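# Move three gears from furnace tray to table, upright

## Task

Lift each of the three gears off the furnace tray and set it down on the table next to the tray with its small end pointing up, then release all of them.

## Robot and tools

Robot: two arms, left_arm and right_arm, each ending in a parallel two-finger gripper. In the shared scene frame the origin lies on the table top midway between the arms, +z is up, +x reaches out over the table, and left_arm sits on the +y side (base near (+0.018, +0.275, 0)); right_arm's base is near (-0.048, -0.344, 0). The arm names say nothing about image sides. A gripper's fingers extend along its own +z axis and close along its own y axis. The reported hand position is the point between the finger pads, roughly 1 cm short of the tips, and may be slightly wrong at long reach.

execute_actions(actions): actions is a list of up to 15 actions; each action is a list of up to 15 rows, and each row runs for one 1/30 s control step. An action always lasts 15 steps, so a short action repeats its final row. Every row is a single flat list of 14 numbers in [-1, 1] covering both arms: left_arm dx, dy, dz, rx, ry, rz, opening, then right_arm's seven in the same order, even if one arm stays still. dx..rz are offsets, not poses: the target relative to where that gripper measured at the start of the action (for a call's first action, the last pose reported), expressed in the gripper's own axes. Each row is relative to that start, not to the previous row. Scale: 1.0 = 0.6 m for dx, dy, dz, and 1.0 = 180 degrees for the rotation vector rx, ry, rz. opening is absolute: +1 fully open (0.094 m), -1 closed. An empty list just returns state and images.

move(target, speed, blocking): target is one 14-number row laid out as above; its offsets count from the pose in the most recent result that printed one, in gripper axes. Both grippers travel straight lines that finish together, taking 0.5 to 10 s (cut off at 10 s). speed is the path top speed in m/s, 0.002 to 0.5, default 0.25; rotation is capped at twice that in rad/s. Openings are sent when the move begins. Paths ignore obstacles and the other arm, and the real gripper can lag, wander or overshoot speed, mostly with the arm nearly straight. Faster contact hits harder; aiming beyond a contact presses harder. The result adds a move: line with the ending (done, off_target, moving, held, fault), any limits (paced = pose clipped; held = steps blocked, after which motion can jump) and each gripper's remaining distance. With blocking=false you get a result after 0.5 s while motion continues; call wait or stop before any further execute_actions or move.

wait(seconds): 0 to 10 s, arms keep their last command; ends early if a running move finishes. stop(): brakes a running move (needs room; fingers keep moving). zoom_image(camera, region): region [x0, y0, x1, y1] in pixels, at most 504 by 504, of cam_head_left, cam_head_right, cam_high, cam_low, cam_left_wrist or cam_right_wrist. read_manual(section) only gives licence text. finished_scene(scene) ends the current scene by its number; irreversible, so call it only once the gears stand upright and the grippers have opened and moved clear.

Controller behaviour: each control step the commanded pose is limited to 70 mm and 16 degrees from the measured pose, so big offsets take several actions, and after an action the arm travels at most to its last clipped pose; send the remainder next. Position wins over orientation when both cannot be met. Arms usually finish a centimetre or more low; zero offsets let them creep down. To hold an arm still, send the correction back to its desired pose in the first call of a reply, zeros afterwards, raising the aim if it still sags. Elbows stop just short of straight. Joint ranges (rad): waist -2.880 to 2.880, shoulder 0.000 to 3.142, elbow 0.000 to 3.019, wrist pitch -1.693 to 1.571, wrist yaw -1.571 to 1.571, wrist roll -2.094 to 2.094.

Results: a state line per arm with end_effector_position (m) and end_effector_quat_wxyz; Hand target lines (where the controller is steering); grip_measured on the same scale as opening (last Joint positions entry is the opening in metres, readings up to about 1 mm off); joint torques (offset, noisy, nonzero when idle); step readings with HELD marks for held-back rows; pose unreachable lines when the clearance check altered a command; FAULT, MOTOR HOT (85 °C) and OVER-TEMPERATURE FAULT (100 °C, that arm drops everything and sags). Camera calibrations are given in OpenCV form and may be off by a couple of degrees and millimetres.

Gripping: to hold a gear keep commanding an opening about 0.03 under grip_measured; smaller margins grip more gently. Pads exert roughly 50 to 62 N, briefly more at first touch. Objects held may be tugged now and then, and loose parts nudged.

Avoid: knocking or placing anything off the table (fails the task), dropping or slamming gears, hard pushes into the tray or table, the two arms touching or pushing on each other, and long heavy holds that heat motors. Set each gear down gently with the small end up, open, and lift away before finishing.

Each tool is called as name(argument=value, ...), one argument or row to a line, values as JSON.

## Session

execute_actions(
  actions=[],
)

Scene clock: 0.00 s.
left_arm: end_effector_position=(+0.7016, +0.5195, +0.1582) grip_measured=+1.000 end_effector_quat_wxyz=(+0.607, -0.245, +0.719, +0.231) | right_arm: end_effector_position=(+0.5306, -0.0846, +0.3084) grip_measured=+1.000 end_effector_quat_wxyz=(+0.505, +0.005, +0.838, +0.207)
Joint positions: left_arm=[ 0.216  1.932  1.173  0.586 -0.446 -0.04   0.094] | right_arm=[ 0.296  1.447  1.164 -0.133  0.047  0.416  0.094]
Joint velocities: left_arm=[-0.005 -0.005 -0.002 -0.007 -0.007  0.022  0.   ] | right_arm=[ 0.005 -0.005 -0.017 -0.002  0.081  0.037  0.   ]
Joint torques (N m, as the arm reports them, + toward a larger angle): no reading
Motor temperatures (°C, as the motors report them): left_arm=[24 25 26 28 26 25] | right_arm=[28 27 28 27 26 26]
Hand target (left_arm): +0.707, +0.521, +0.166; +0.614, -0.246, +0.713, +0.231
Hand target (right_arm): +0.535, -0.082, +0.335; +0.523, +0.005, +0.825, +0.216

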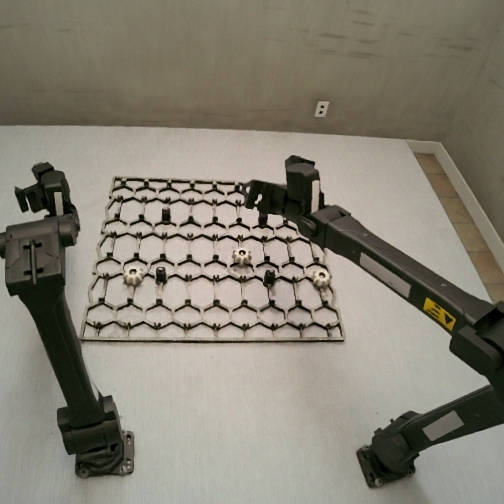

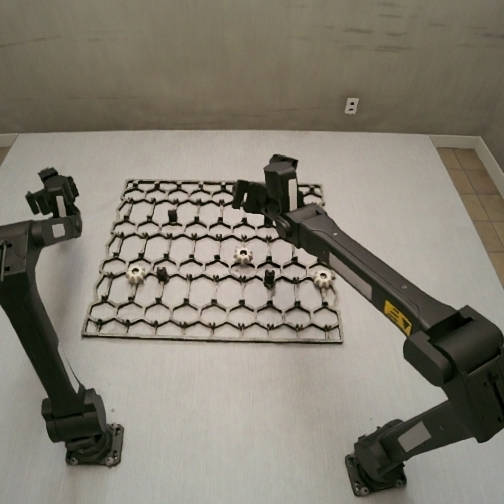

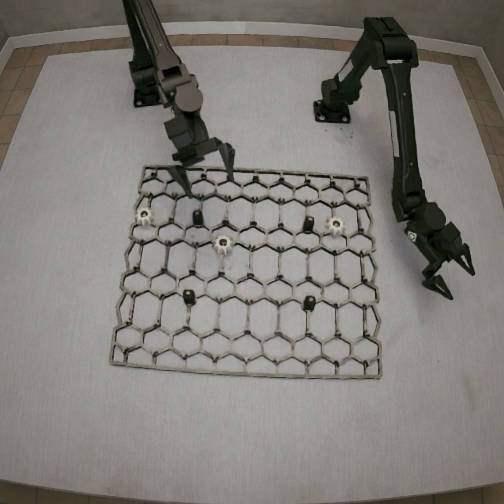

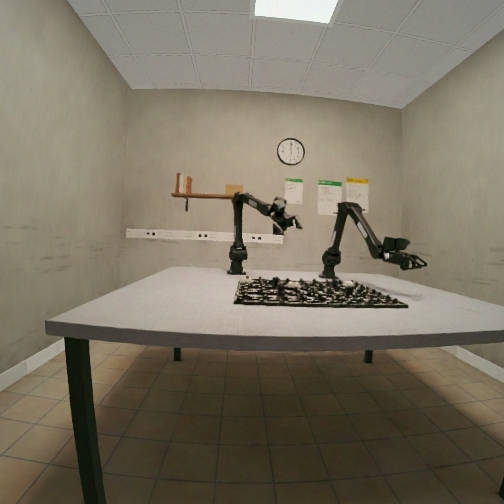

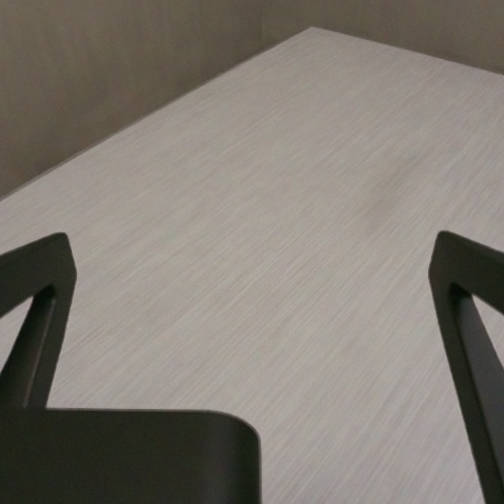

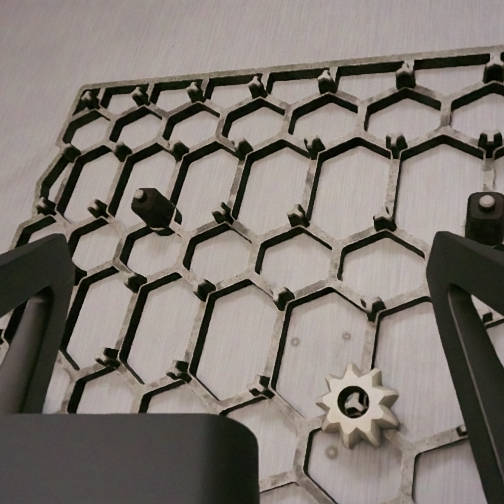

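move(
  target=[0.104,-0.170,-0.616,0.163,0.428,0.173,1, 0.217,-0.107,0.105,0.139,0.340,-0.003,1],
  speed=0.4,
)

Scene clock: 4.10 s.
left_arm: end_effector_position=(+0.4632, +0.2058, +0.1448) grip_measured=+1.000 end_effector_quat_wxyz=(-0.008, -0.008, +1.000, +0.009) | right_arm: end_effector_position=(+0.5117, -0.0915, +0.1287) grip_measured=+1.000 end_effector_quat_wxyz=(-0.021, -0.008, +1.000, -0.012)
Joint positions: left_arm=[-0.185  1.577  1.263 -1.276 -0.015 -0.177  0.094] | right_arm=[ 0.288  2.028  1.854 -1.445  0.006  0.412  0.094]
Joint velocities: left_arm=[ 0.005 -0.015  0.002  0.002 -0.007 -0.051  0.   ] | right_arm=[-0.015 -0.005 -0.022 -0.012  0.022 -0.095  0.   ]
Joint torques (N m, as the arm reports them, + toward a larger angle): left_arm=[ -0.7  -12.62  13.35  -0.44   0.08  -0.06] | right_arm=[ -4.07 -19.58  14.16  -0.43  -0.02  -0.2 ]
Motor temperatures (°C, as the motors report them): left_arm=[24 25 27 28 26 25] | right_arm=[28 27 29 27 26 26]
Hand target (left_arm): +0.474, +0.201, +0.149; -0.007, -0.010, +1.000, +0.006
Hand target (right_arm): +0.531, -0.094, +0.149; +0.001, -0.004, +1.000, -0.000
Off the commanded pose (left_arm): 0.015 m, 2 deg.
Off the commanded pose (right_arm): 0.031 m, 3 deg.
move: off_target (left_arm, right_arm)
camera_calibration (this result's frames):
cam_left_wrist: T_world_to_cam=[[0.0130387, -0.999799, -0.0152352, 0.199972], [-0.807552, -0.0195141, 0.589473, 0.295404], [-0.589652, 0.00461726, -0.807644, 0.51272], [0, 0, 0, 1]] pos_world=[0.538274, 0.203329, 0.243009]
cam_right_wrist: T_world_to_cam=[[0.0298364, -0.999374, 0.0189869, -0.112588], [-0.788429, -0.0118542, 0.615011, 0.330461], [-0.614401, -0.0333195, -0.78829, 0.540146], [0, 0, 0, 1]] pos_world=[0.595771, -0.0906031, 0.224692]

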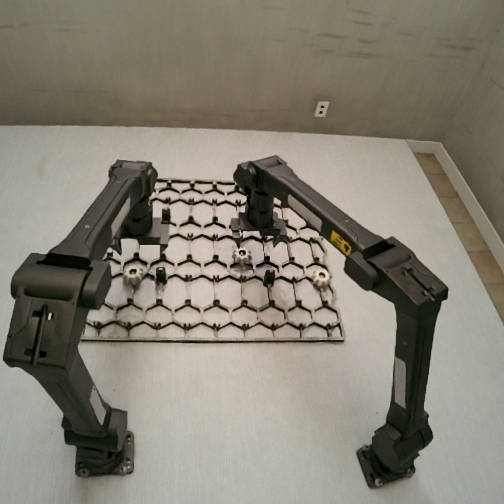

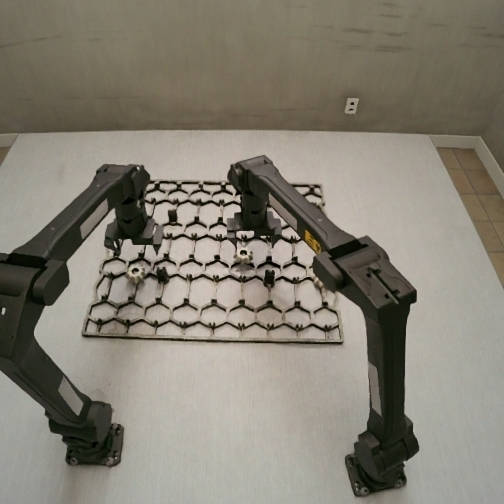

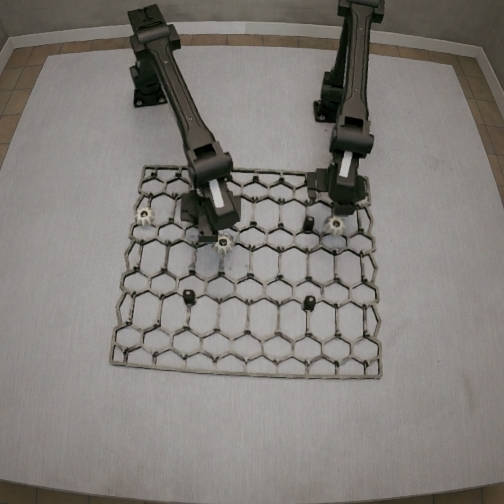

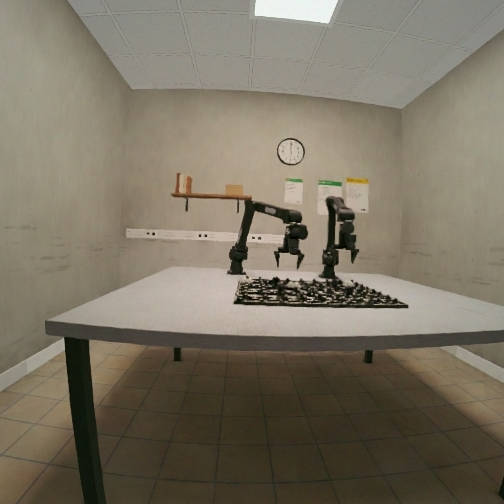

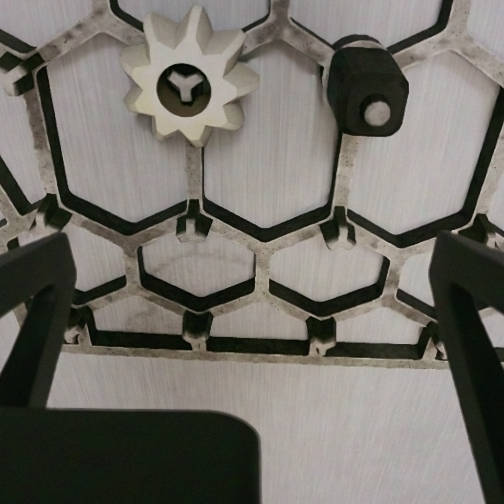

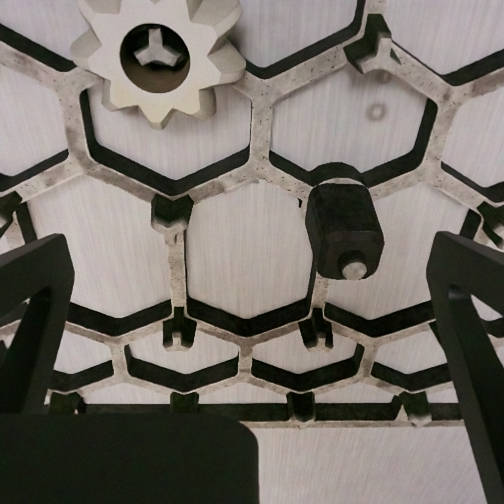

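move(
  target=[-0.02,0.045,0.115,0,0,0,0.3, -0.055,0.05,0.085,0,0,0,0.3],
)

Scene clock: 5.20 s.
left_arm: end_effector_position=(+0.4695, +0.2321, +0.0793) grip_measured=+0.302 end_effector_quat_wxyz=(-0.012, -0.011, +1.000, +0.009) | right_arm: end_effector_position=(+0.5264, -0.0783, +0.0706) grip_measured=+0.301 end_effector_quat_wxyz=(-0.040, -0.006, +0.999, -0.018)
Joint positions: left_arm=[-0.126  1.655  1.173 -1.114 -0.015 -0.122  0.061] | right_arm=[ 0.295  2.147  1.894 -1.406 -0.001  0.423  0.061]
Joint velocities: left_arm=[-0.005 -0.005  0.017 -0.017 -0.022  0.066  0.   ] | right_arm=[-0.005  0.005 -0.012 -0.007 -0.081 -0.081 -0.001]
Joint torques (N m, as the arm reports them, + toward a larger angle): left_arm=[  0.19 -14.37   9.54   0.75  -0.13   0.11] | right_arm=[ -1.79 -19.27  13.38   0.2    0.25  -0.03]
Motor temperatures (°C, as the motors report them): left_arm=[24 25 27 28 26 25] | right_arm=[28 27 29 27 26 26]
Hand target (left_arm): +0.475, +0.234, +0.076; -0.008, -0.008, +1.000, +0.008
Hand target (right_arm): +0.541, -0.063, +0.076; -0.021, -0.008, +1.000, -0.012
Off the commanded pose (left_arm): 0.006 m, 0 deg.
Off the commanded pose (right_arm): 0.023 m, 2 deg.
move: off_target (right_arm)
camera_calibration (this result's frames):
cam_left_wrist: T_world_to_cam=[[0.0179159, -0.999727, -0.014971, 0.222865], [-0.803527, -0.0233072, 0.594812, 0.338211], [-0.594999, 0.00137297, -0.803725, 0.466399], [0, 0, 0, 1]] pos_world=[0.545276, 0.230047, 0.177021]
cam_right_wrist: T_world_to_cam=[[0.0269359, -0.9992, 0.0295442, -0.0979218], [-0.763806, -0.00150587, 0.645444, 0.363617], [-0.644883, -0.0399517, -0.763236, 0.517606], [0, 0, 0, 1]] pos_world=[0.614166, -0.0766167, 0.163254]

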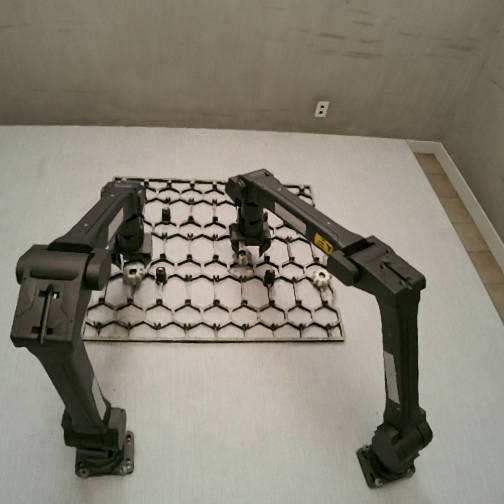

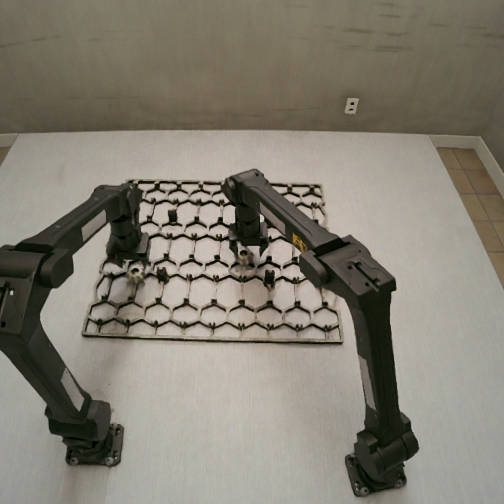

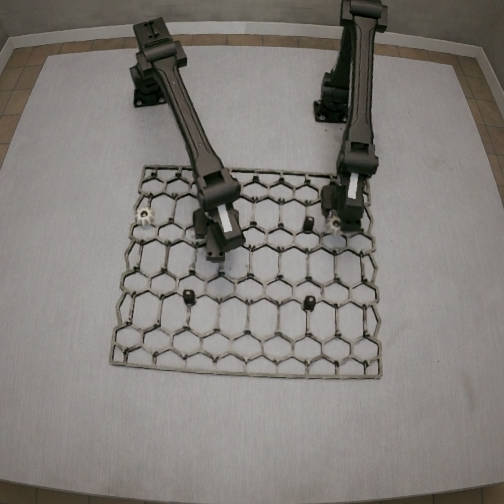

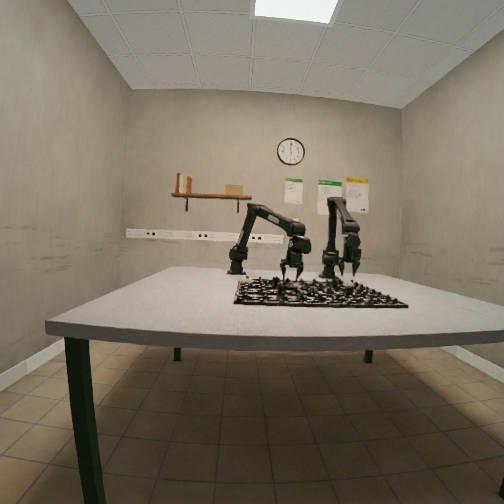

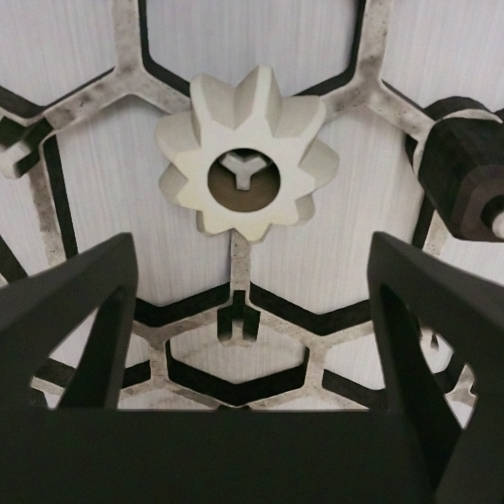

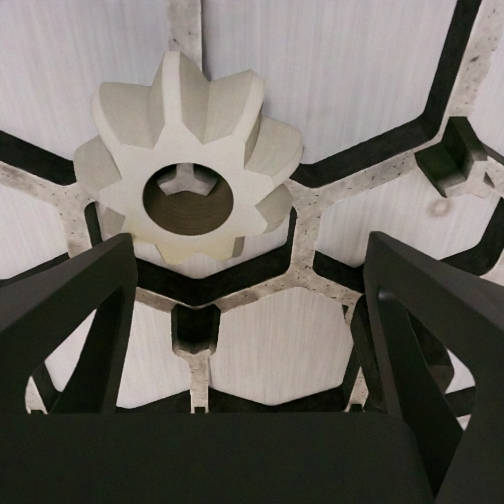

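move(
  target=[-0.008,0,0.07,0,0,0,0.3, -0.02,0.03,0.055,0,0,0,0.3],
  speed=0.1,
)

Scene clock: 6.47 s.
left_arm: end_effector_position=(+0.4709, +0.2319, +0.0450) grip_measured=+0.302 end_effector_quat_wxyz=(-0.010, -0.010, +1.000, +0.008) | right_arm: end_effector_position=(+0.5281, -0.0677, +0.0427) grip_measured=+0.300 end_effector_quat_wxyz=(-0.045, -0.008, +0.999, -0.017)
Joint positions: left_arm=[-0.126  1.702  1.132 -1.021 -0.015 -0.121  0.061] | right_arm=[ 0.308  2.191  1.895 -1.37  -0.007  0.431  0.061]
Joint velocities: left_arm=[ 0.015 -0.005  0.027 -0.007  0.022  0.022  0.001] | right_arm=[-0.015 -0.005  0.002  0.002 -0.022  0.066 -0.001]
Joint torques (N m, as the arm reports them, + toward a larger angle): left_arm=[ -0.74 -13.71   9.05   0.8   -0.11   0.07] | right_arm=[ -3.4  -18.81  11.15  -0.14   0.19   0.01]
Motor temperatures (°C, as the motors report them): left_arm=[24 25 27 28 26 25] | right_arm=[28 28 29 27 26 26]
Hand target (left_arm): +0.474, +0.233, +0.037; -0.011, -0.011, +1.000, +0.009
Hand target (right_arm): +0.535, -0.061, +0.036; -0.040, -0.006, +0.999, -0.018
Off the commanded pose (left_arm): 0.008 m, 0 deg.
Off the commanded pose (right_arm): 0.012 m, 1 deg.
move: off_target (right_arm)
camera_calibration (this result's frames):
cam_left_wrist: T_world_to_cam=[[0.0168334, -0.999754, -0.0144547, 0.222682], [-0.806018, -0.0221231, 0.591478, 0.360779], [-0.591652, 0.00169413, -0.806192, 0.43808], [0, 0, 0, 1]] pos_world=[0.546236, 0.229866, 0.143002]
cam_right_wrist: T_world_to_cam=[[0.0304335, -0.999169, 0.0270957, -0.0882749], [-0.758172, -0.00541107, 0.652032, 0.379388], [-0.651344, -0.0403868, -0.757707, 0.501015], [0, 0, 0, 1]] pos_world=[0.616661, -0.0659143, 0.134641]

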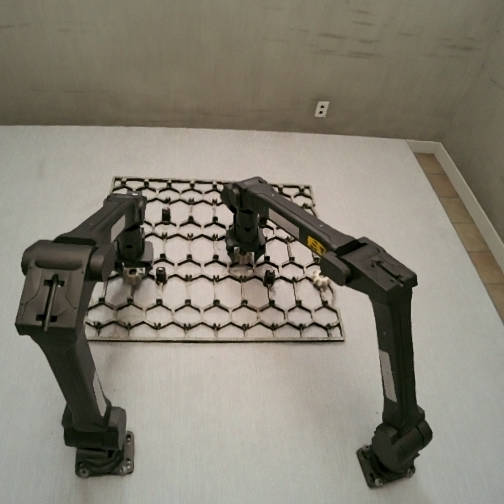

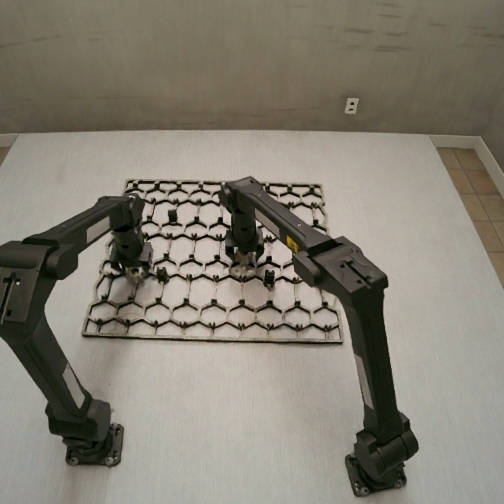

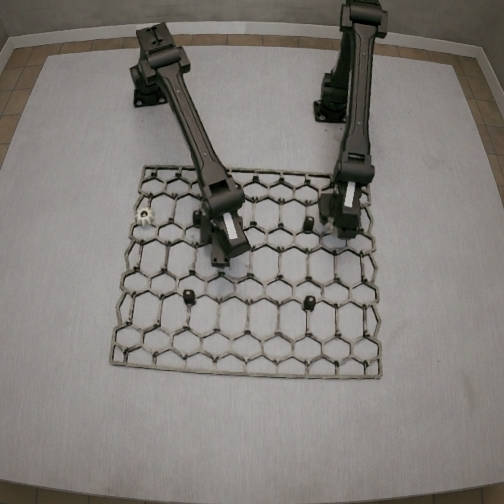

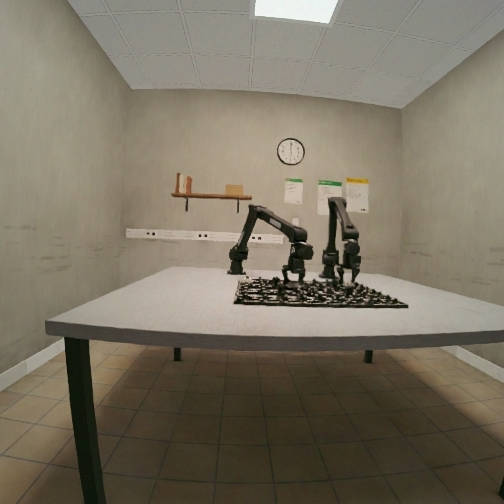

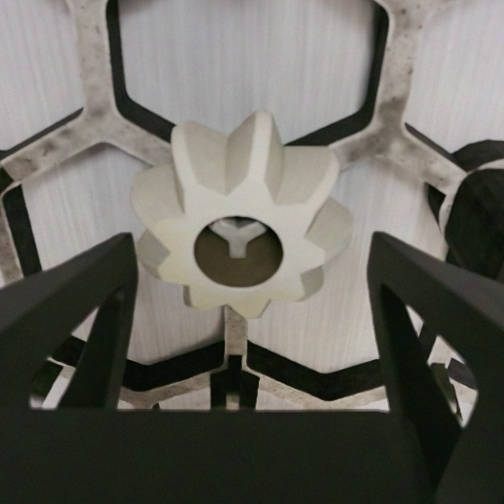

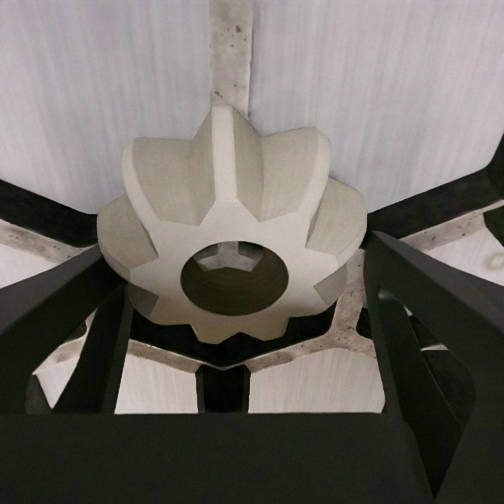

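move(
  target=[-0.005,0,0.035,0,0,0,0.3, -0.01,0.005,0.015,0,0,0,0.3],
  speed=0.08,
)

move(
  target=[0,0,0,0,0,0,-1, 0,0,0,0,0,0,-1],
)

Scene clock: 7.33 s.
left_arm: end_effector_position=(+0.4730, +0.2326, +0.0389) grip_measured=+0.302 end_effector_quat_wxyz=(-0.001, -0.010, +1.000, +0.010) | right_arm: end_effector_position=(+0.5281, -0.0677, +0.0427) grip_measured=+0.300 end_effector_quat_wxyz=(-0.045, -0.008, +0.999, -0.017)
Joint positions: left_arm=[-0.126  1.706  1.119 -0.987 -0.02  -0.121  0.061] | right_arm=[ 0.308  2.191  1.895 -1.37  -0.007  0.431  0.061]
Joint velocities: left_arm=[-0.024 -0.005  0.002 -0.022 -0.037 -0.022 -0.001] | right_arm=[-0.024 -0.005  0.002 -0.002  0.022 -0.037  0.   ]
Joint torques (N m, as the arm reports them, + toward a larger angle): left_arm=[ -0.32 -12.3    8.47   1.     0.01   0.02] | right_arm=[ -2.53 -19.47   9.74   0.05   0.07  -0.11]
Motor temperatures (°C, as the motors report them): left_arm=[24 25 27 28 26 25] | right_arm=[28 28 29 27 26 26]
Hand target (left_arm): +0.473, +0.232, +0.024; -0.010, -0.010, +1.000, +0.008
Hand target (right_arm): +0.533, -0.065, +0.033; -0.045, -0.008, +0.999, -0.017
Off the commanded pose (left_arm): 0.015 m, 1 deg.
Off the commanded pose (right_arm): 0.011 m, 0 deg.
move: off_target (left_arm, right_arm)
camera_calibration (this result's frames):
cam_left_wrist: T_world_to_cam=[[0.0170447, -0.999703, -0.0174183, 0.223202], [-0.81607, -0.0239751, 0.577455, 0.37182], [-0.577701, 0.00437203, -0.816237, 0.427664], [0, 0, 0, 1]] pos_world=[0.546689, 0.230181, 0.138253]
cam_right_wrist: T_world_to_cam=[[0.0304335, -0.999169, 0.0270957, -0.0882749], [-0.758172, -0.00541107, 0.652032, 0.379388], [-0.651344, -0.0403868, -0.757707, 0.501015], [0, 0, 0, 1]] pos_world=[0.616661, -0.0659143, 0.134641]

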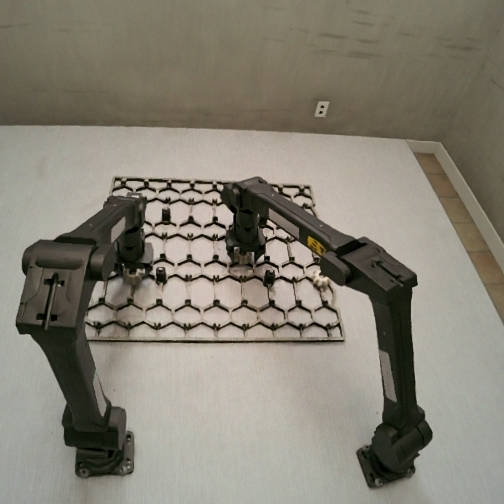

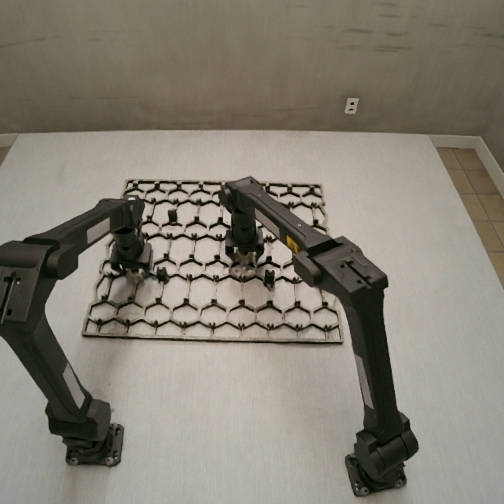

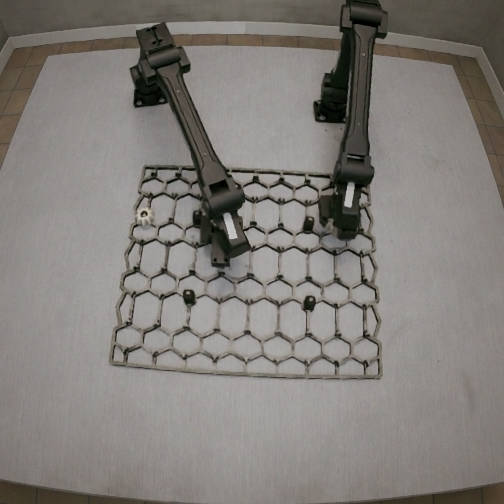

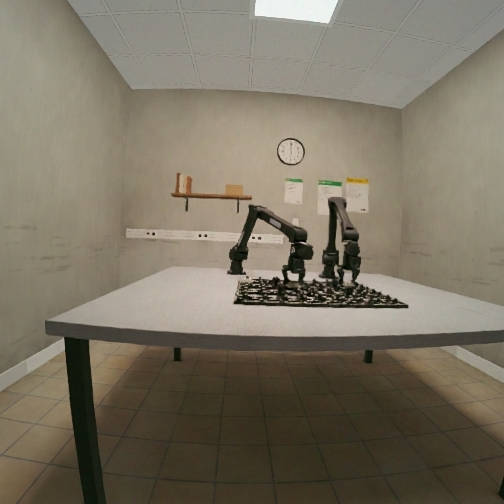

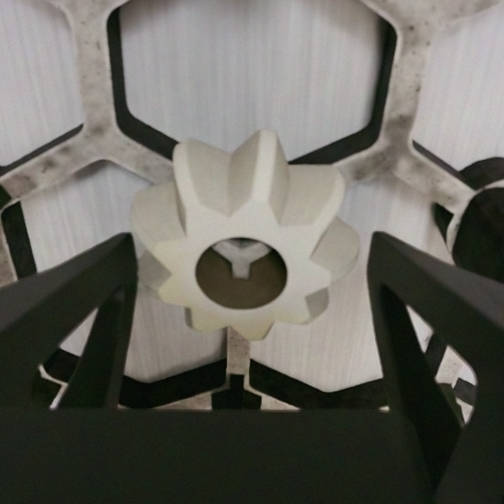

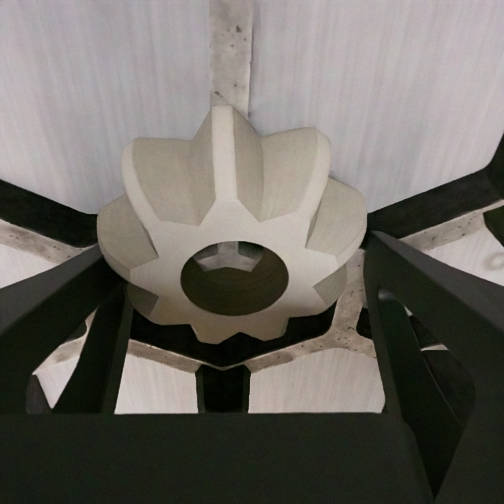

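Scene clock: 7.83 s.
left_arm: end_effector_position=(+0.4735, +0.2332, +0.0390) grip_measured=+0.154 end_effector_quat_wxyz=(-0.000, -0.010, +1.000, +0.012) | right_arm: end_effector_position=(+0.5273, -0.0650, +0.0427) grip_measured=+0.091 end_effector_quat_wxyz=(-0.045, -0.009, +0.999, -0.014)
Joint positions: left_arm=[-0.126  1.706  1.119 -0.986 -0.023 -0.121  0.054] | right_arm=[ 0.31   2.191  1.895 -1.368 -0.013  0.431  0.051]
Joint velocities: left_arm=[-0.005 -0.005 -0.002  0.012 -0.037  0.11  -0.001] | right_arm=[-0.015 -0.015 -0.007  0.002 -0.051 -0.007  0.   ]
Joint torques (N m, as the arm reports them, + toward a larger angle): left_arm=[ -0.57 -15.86   8.66   0.1    0.01   0.03] | right_arm=[ -2.81 -21.93   8.4   -0.59   0.27  -0.07]
Motor temperatures (°C, as the motors report them): left_arm=[24 25 27 28 26 25] | right_arm=[28 28 29 27 26 26]
Hand target (left_arm): +0.473, +0.233, +0.039; -0.001, -0.010, +1.000, +0.010
Hand target (right_arm): +0.528, -0.068, +0.043; -0.045, -0.007, +0.999, -0.017
Off the commanded pose (left_arm): 0.001 m, 0 deg.
Off the commanded pose (right_arm): 0.003 m, 0 deg.
move: done
camera_calibration (this result's frames):
cam_left_wrist: T_world_to_cam=[[0.0170678, -0.999633, -0.0210278, 0.223923], [-0.817166, -0.0260648, 0.575813, 0.373256], [-0.57615, 0.0073553, -0.817311, 0.426536], [0, 0, 0, 1]] pos_world=[0.546939, 0.230433, 0.138396]
cam_right_wrist: T_world_to_cam=[[0.0325486, -0.999254, 0.0207689, -0.0864178], [-0.75756, -0.0111105, 0.652671, 0.378116], [-0.651954, -0.0369773, -0.757356, 0.501121], [0, 0, 0, 1]] pos_world=[0.615966, -0.0636222, 0.134536]

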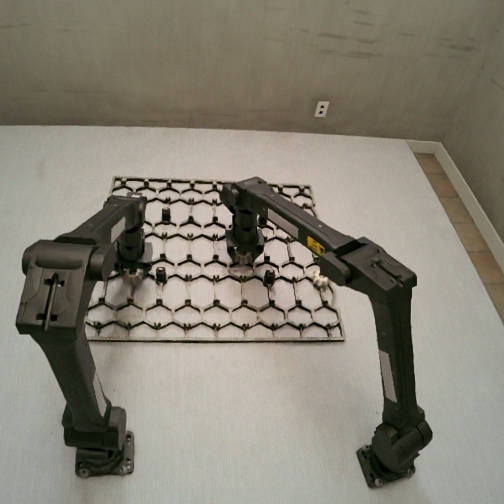

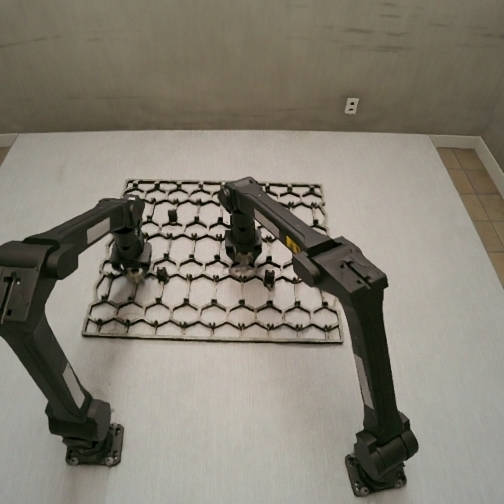

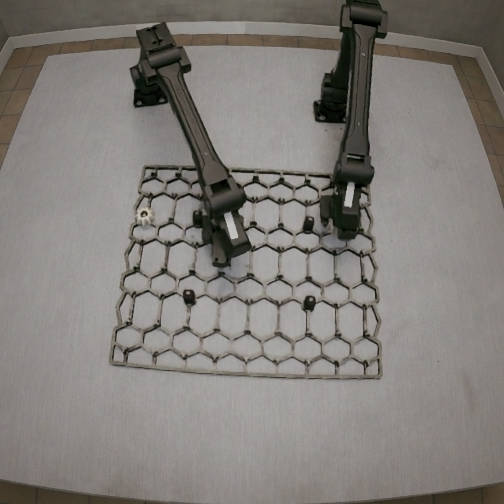

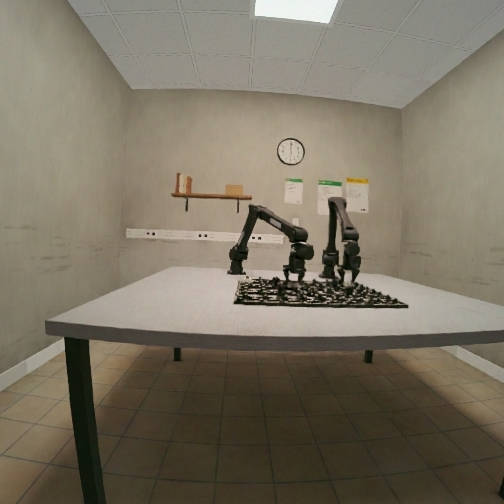

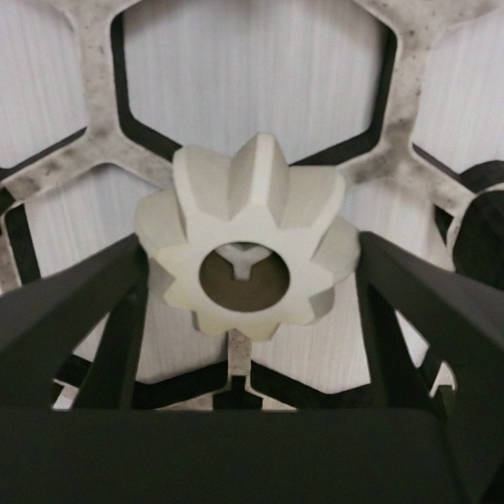

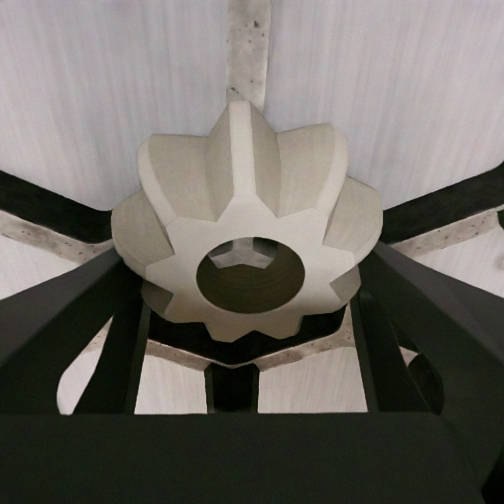

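Lift straight up.

move(
  target=[0,0,-0.14,0,0,0,-1, 0,0,-0.14,0,0,0,-1],
  speed=0.12,
)

Scene clock: 9.00 s.
left_arm: end_effector_position=(+0.4606, +0.2353, +0.1044) grip_measured=-0.981 end_effector_quat_wxyz=(-0.019, -0.010, +1.000, +0.016) | right_arm: end_effector_position=(+0.5120, -0.0722, +0.0758) grip_measured=+0.091 end_effector_quat_wxyz=(-0.092, -0.008, +0.995, -0.035)
Joint positions: left_arm=[-0.125  1.614  1.194 -1.192 -0.027 -0.121  0.001] | right_arm=[ 0.31   2.193  1.977 -1.551 -0.014  0.431  0.051]
Joint velocities: left_arm=[-0.024 -0.005 -0.012 -0.012 -0.037 -0.022  0.001] | right_arm=[-0.015 -0.005 -0.007 -0.012 -0.037 -0.007 -0.   ]
Joint torques (N m, as the arm reports them, + toward a larger angle): left_arm=[ -1.6  -16.49  12.72  -0.47   0.05   0.01] | right_arm=[ -3.29 -25.46  14.59  -1.07   0.14  -0.06]
Motor temperatures (°C, as the motors report them): left_arm=[24 25 27 28 26 25] | right_arm=[28 28 30 27 26 26]
Hand target (left_arm): +0.472, +0.231, +0.123; +0.000, -0.010, +1.000, +0.012
Hand target (right_arm): +0.532, -0.065, +0.127; -0.045, -0.009, +0.999, -0.014
Off the commanded pose (left_arm): 0.023 m, 2 deg.
Off the commanded pose (right_arm): 0.056 m, 6 deg.
move: off_target (left_arm, right_arm)
camera_calibration (this result's frames):
cam_left_wrist: T_world_to_cam=[[0.0163988, -0.999435, -0.0293448, 0.22877], [-0.794493, -0.0308435, 0.60649, 0.3126], [-0.607052, 0.0133685, -0.794549, 0.483024], [0, 0, 0, 1]] pos_world=[0.537828, 0.231825, 0.200911]
cam_right_wrist: T_world_to_cam=[[0.0362756, -0.997442, 0.0615847, -0.0987152], [-0.693597, 0.0192361, 0.720106, 0.309157], [-0.719449, -0.0688373, -0.691126, 0.543168], [0, 0, 0, 1]] pos_world=[0.608792, -0.0670195, 0.158851]

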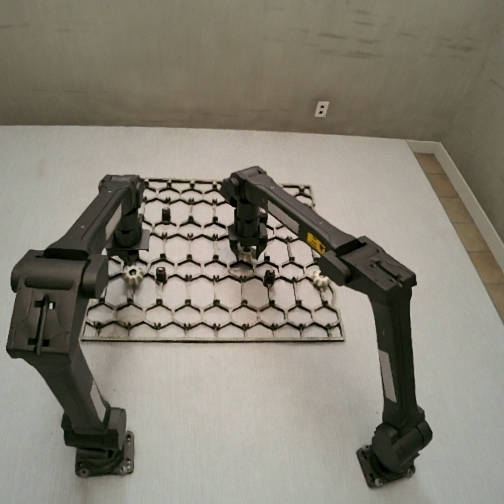

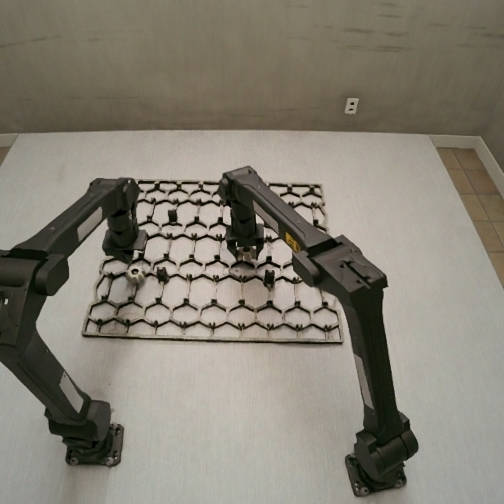

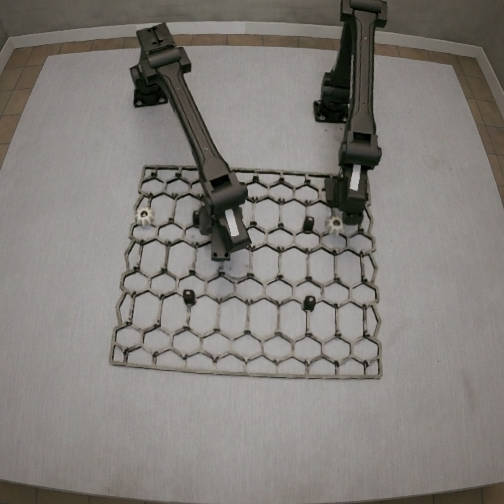

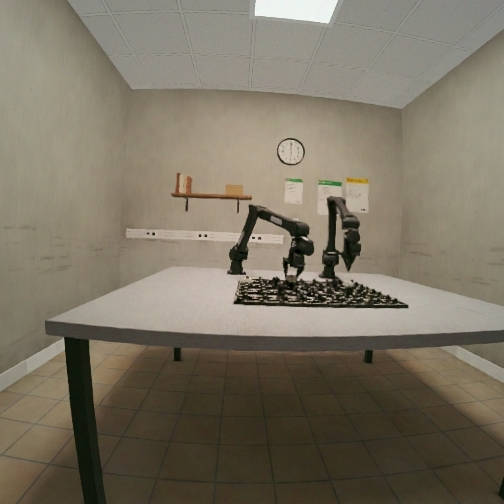

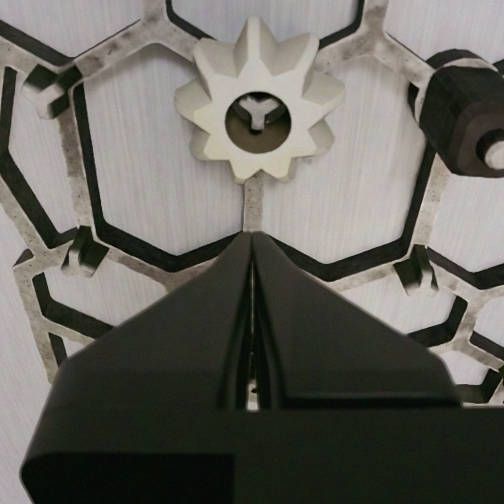

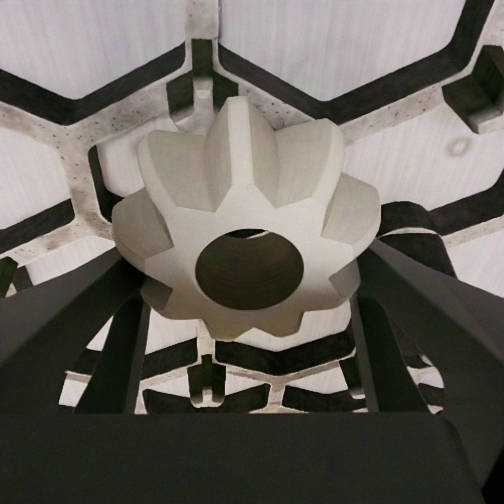

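move(
  target=[-0.05,0,0.04,0,-0.01,0,0.45, 0.48,-0.05,-0.12,0,-0.06,0,-1],
  speed=0.3,
)

Scene clock: 10.87 s.
left_arm: end_effector_position=(+0.4752, +0.2339, +0.0810) grip_measured=+0.448 end_effector_quat_wxyz=(-0.012, -0.010, +1.000, +0.015) | right_arm: end_effector_position=(+0.2341, -0.1072, +0.1883) grip_measured=+0.087 end_effector_quat_wxyz=(-0.014, -0.017, +0.999, -0.041)
Joint positions: left_arm=[-0.125  1.667  1.194 -1.124 -0.027 -0.121  0.068] | right_arm=[ 0.582  1.372  1.156 -1.429  0.045  0.69   0.051]
Joint velocities: left_arm=[-0.015 -0.005 -0.012 -0.002  0.007  0.007  0.001] | right_arm=[-0.015 -0.005 -0.002 -0.017 -0.007  0.037  0.001]
Joint torques (N m, as the arm reports them, + toward a larger angle): left_arm=[  0.14 -13.37  11.73   0.73  -0.23   0.12] | right_arm=[-2.41 -9.5  12.15 -0.67  0.36 -0.01]
Motor temperatures (°C, as the motors report them): left_arm=[24 25 27 28 26 25] | right_arm=[28 28 30 27 26 26]
Hand target (left_arm): +0.490, +0.236, +0.079; -0.004, -0.010, +1.000, +0.016
Hand target (right_arm): +0.243, -0.099, +0.204; +0.002, -0.011, +0.999, -0.032
Off the commanded pose (left_arm): 0.015 m, 1 deg.
Off the commanded pose (right_arm): 0.017 m, 2 deg.
move: off_target (left_arm, right_arm); limits=paced
camera_calibration (this result's frames):
cam_left_wrist: T_world_to_cam=[[0.0168204, -0.999477, -0.0276178, 0.226053], [-0.803384, -0.0299535, 0.594708, 0.343312], [-0.595224, 0.0121845, -0.803467, 0.468705], [0, 0, 0, 1]] pos_world=[0.550994, 0.230507, 0.178662]
cam_right_wrist: T_world_to_cam=[[0.0483768, -0.995926, 0.0760973, -0.135858], [-0.797131, 0.00741207, 0.603761, 0.0809266], [-0.601865, -0.0898675, -0.793525, 0.408072], [0, 0, 0, 1]] pos_world=[0.316686, -0.0992324, 0.285294]

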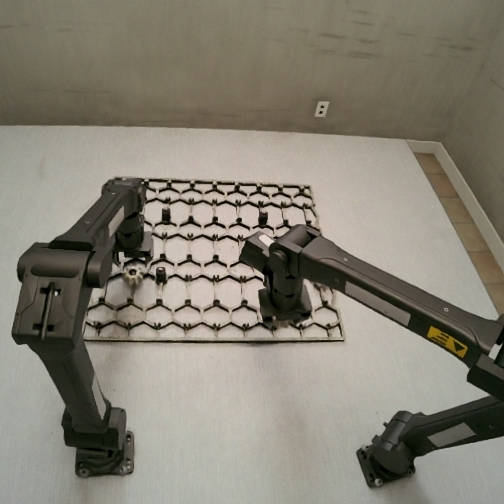

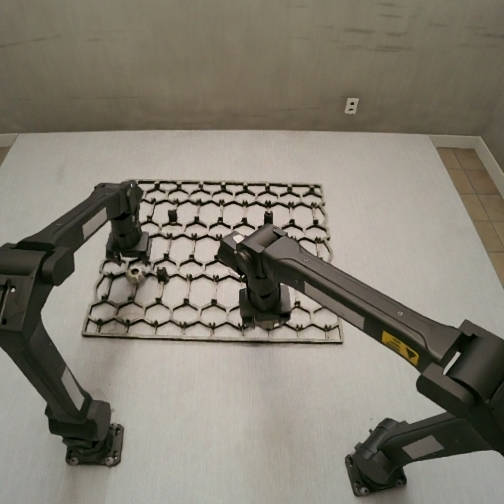

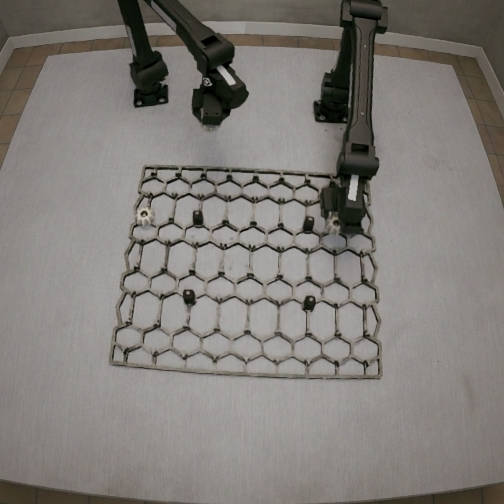

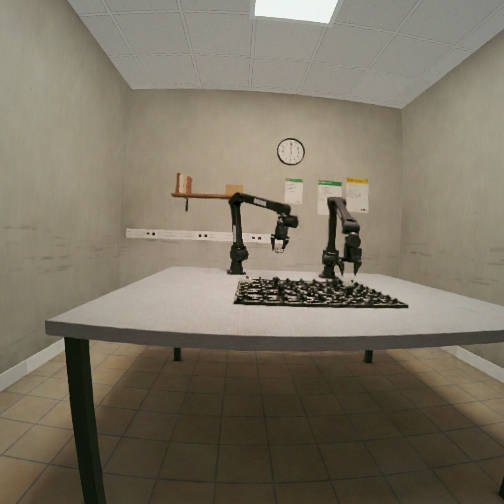

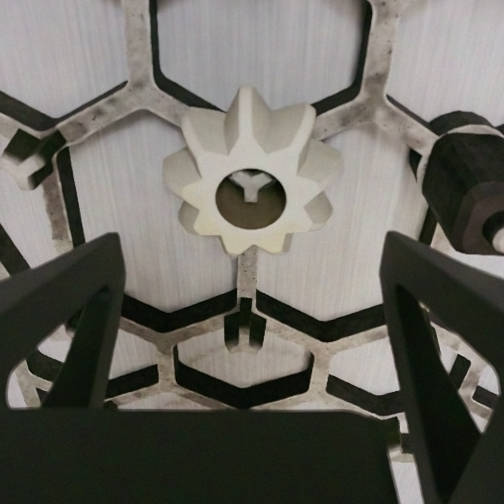

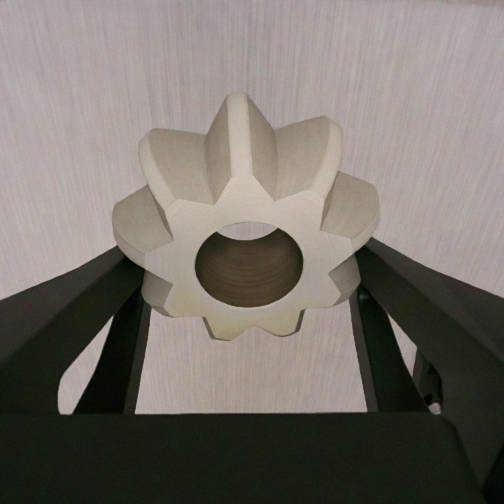

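move(
  target=[-0.035,0,0.085,0,0,0,0.45, 0.02,0,0.265,0,0,0,-1],
  speed=0.15,
)

Scene clock: 13.20 s.
left_arm: end_effector_position=(+0.4933, +0.2321, +0.0406) grip_measured=+0.448 end_effector_quat_wxyz=(-0.007, -0.010, +1.000, +0.014) | right_arm: end_effector_position=(+0.2147, -0.1243, +0.0263) grip_measured=+0.087 end_effector_quat_wxyz=(-0.021, -0.016, +0.999, -0.047)
Joint positions: left_arm=[-0.125  1.756  1.194 -1.025 -0.027 -0.121  0.068] | right_arm=[ 0.582  1.518  0.834 -0.981  0.045  0.692  0.051]
Joint velocities: left_arm=[-0.015 -0.015  0.022 -0.007 -0.022 -0.051 -0.   ] | right_arm=[-0.024 -0.005  0.002 -0.022 -0.037  0.022 -0.   ]
Joint torques (N m, as the arm reports them, + toward a larger angle): left_arm=[  0.26 -15.02   8.91   0.76  -0.13   0.09] | right_arm=[-3.16 -9.65  7.14  0.2   0.12 -0.05]
Motor temperatures (°C, as the motors report them): left_arm=[24 25 28 28 26 25] | right_arm=[28 28 30 27 26 26]
Hand target (left_arm): +0.495, +0.236, +0.030; -0.012, -0.010, +1.000, +0.015
Hand target (right_arm): +0.217, -0.120, +0.030; -0.014, -0.017, +0.999, -0.041
Off the commanded pose (left_arm): 0.012 m, 1 deg.
Off the commanded pose (right_arm): 0.006 m, 1 deg.
move: off_target (left_arm)
camera_calibration (this result's frames):
cam_left_wrist: T_world_to_cam=[[0.0170873, -0.999504, -0.0264631, 0.222652], [-0.809214, -0.0293698, 0.58678, 0.384875], [-0.587266, 0.0113878, -0.809314, 0.4435], [0, 0, 0, 1]] pos_world=[0.568094, 0.228795, 0.138986]
cam_right_wrist: T_world_to_cam=[[0.0473179, -0.994951, 0.0885105, -0.13956], [-0.788147, 0.0172493, 0.615245, 0.162404], [-0.613665, -0.0988714, -0.783352, 0.267438], [0, 0, 0, 1]] pos_world=[0.298719, -0.115214, 0.121932]

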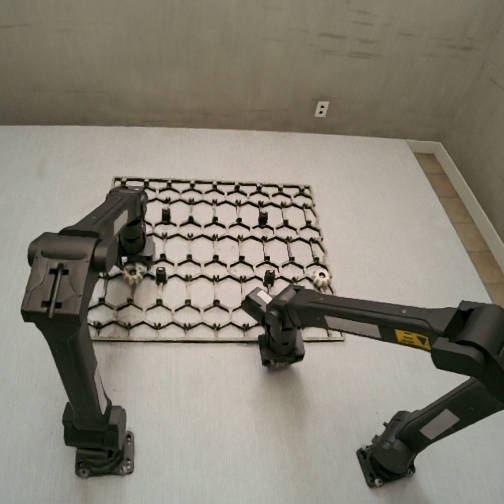

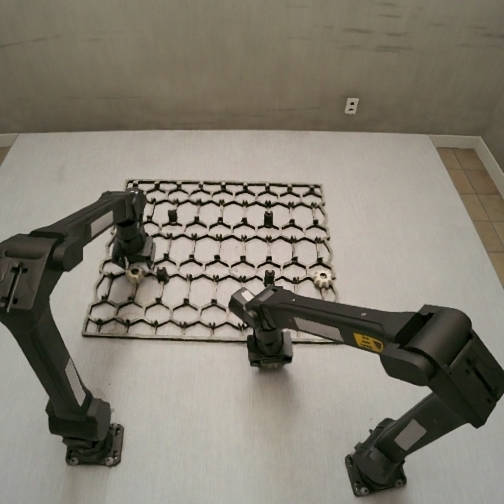

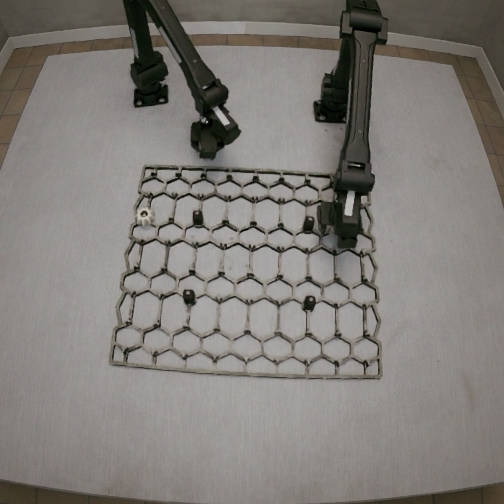

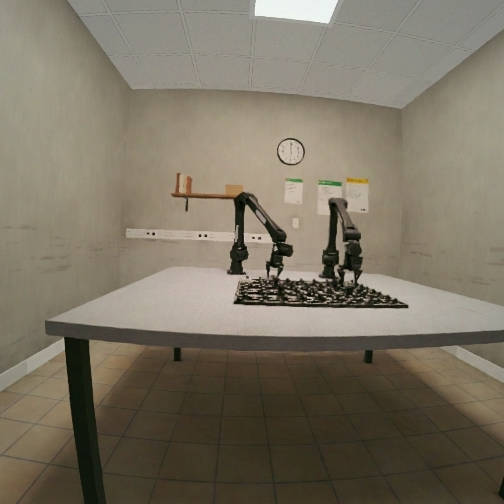

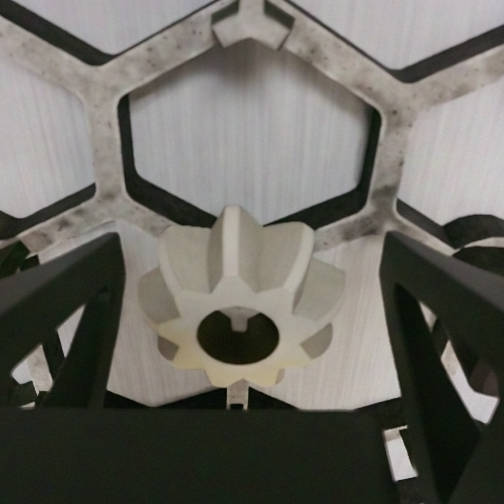

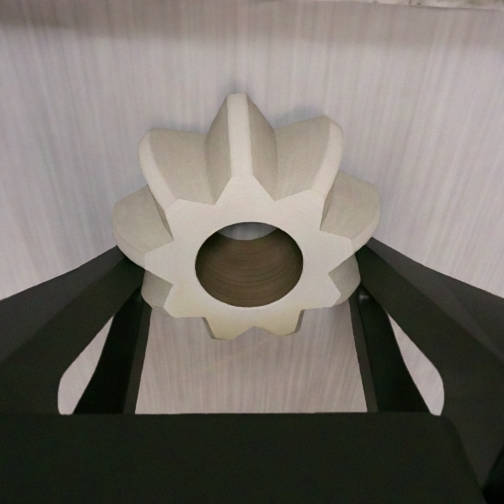

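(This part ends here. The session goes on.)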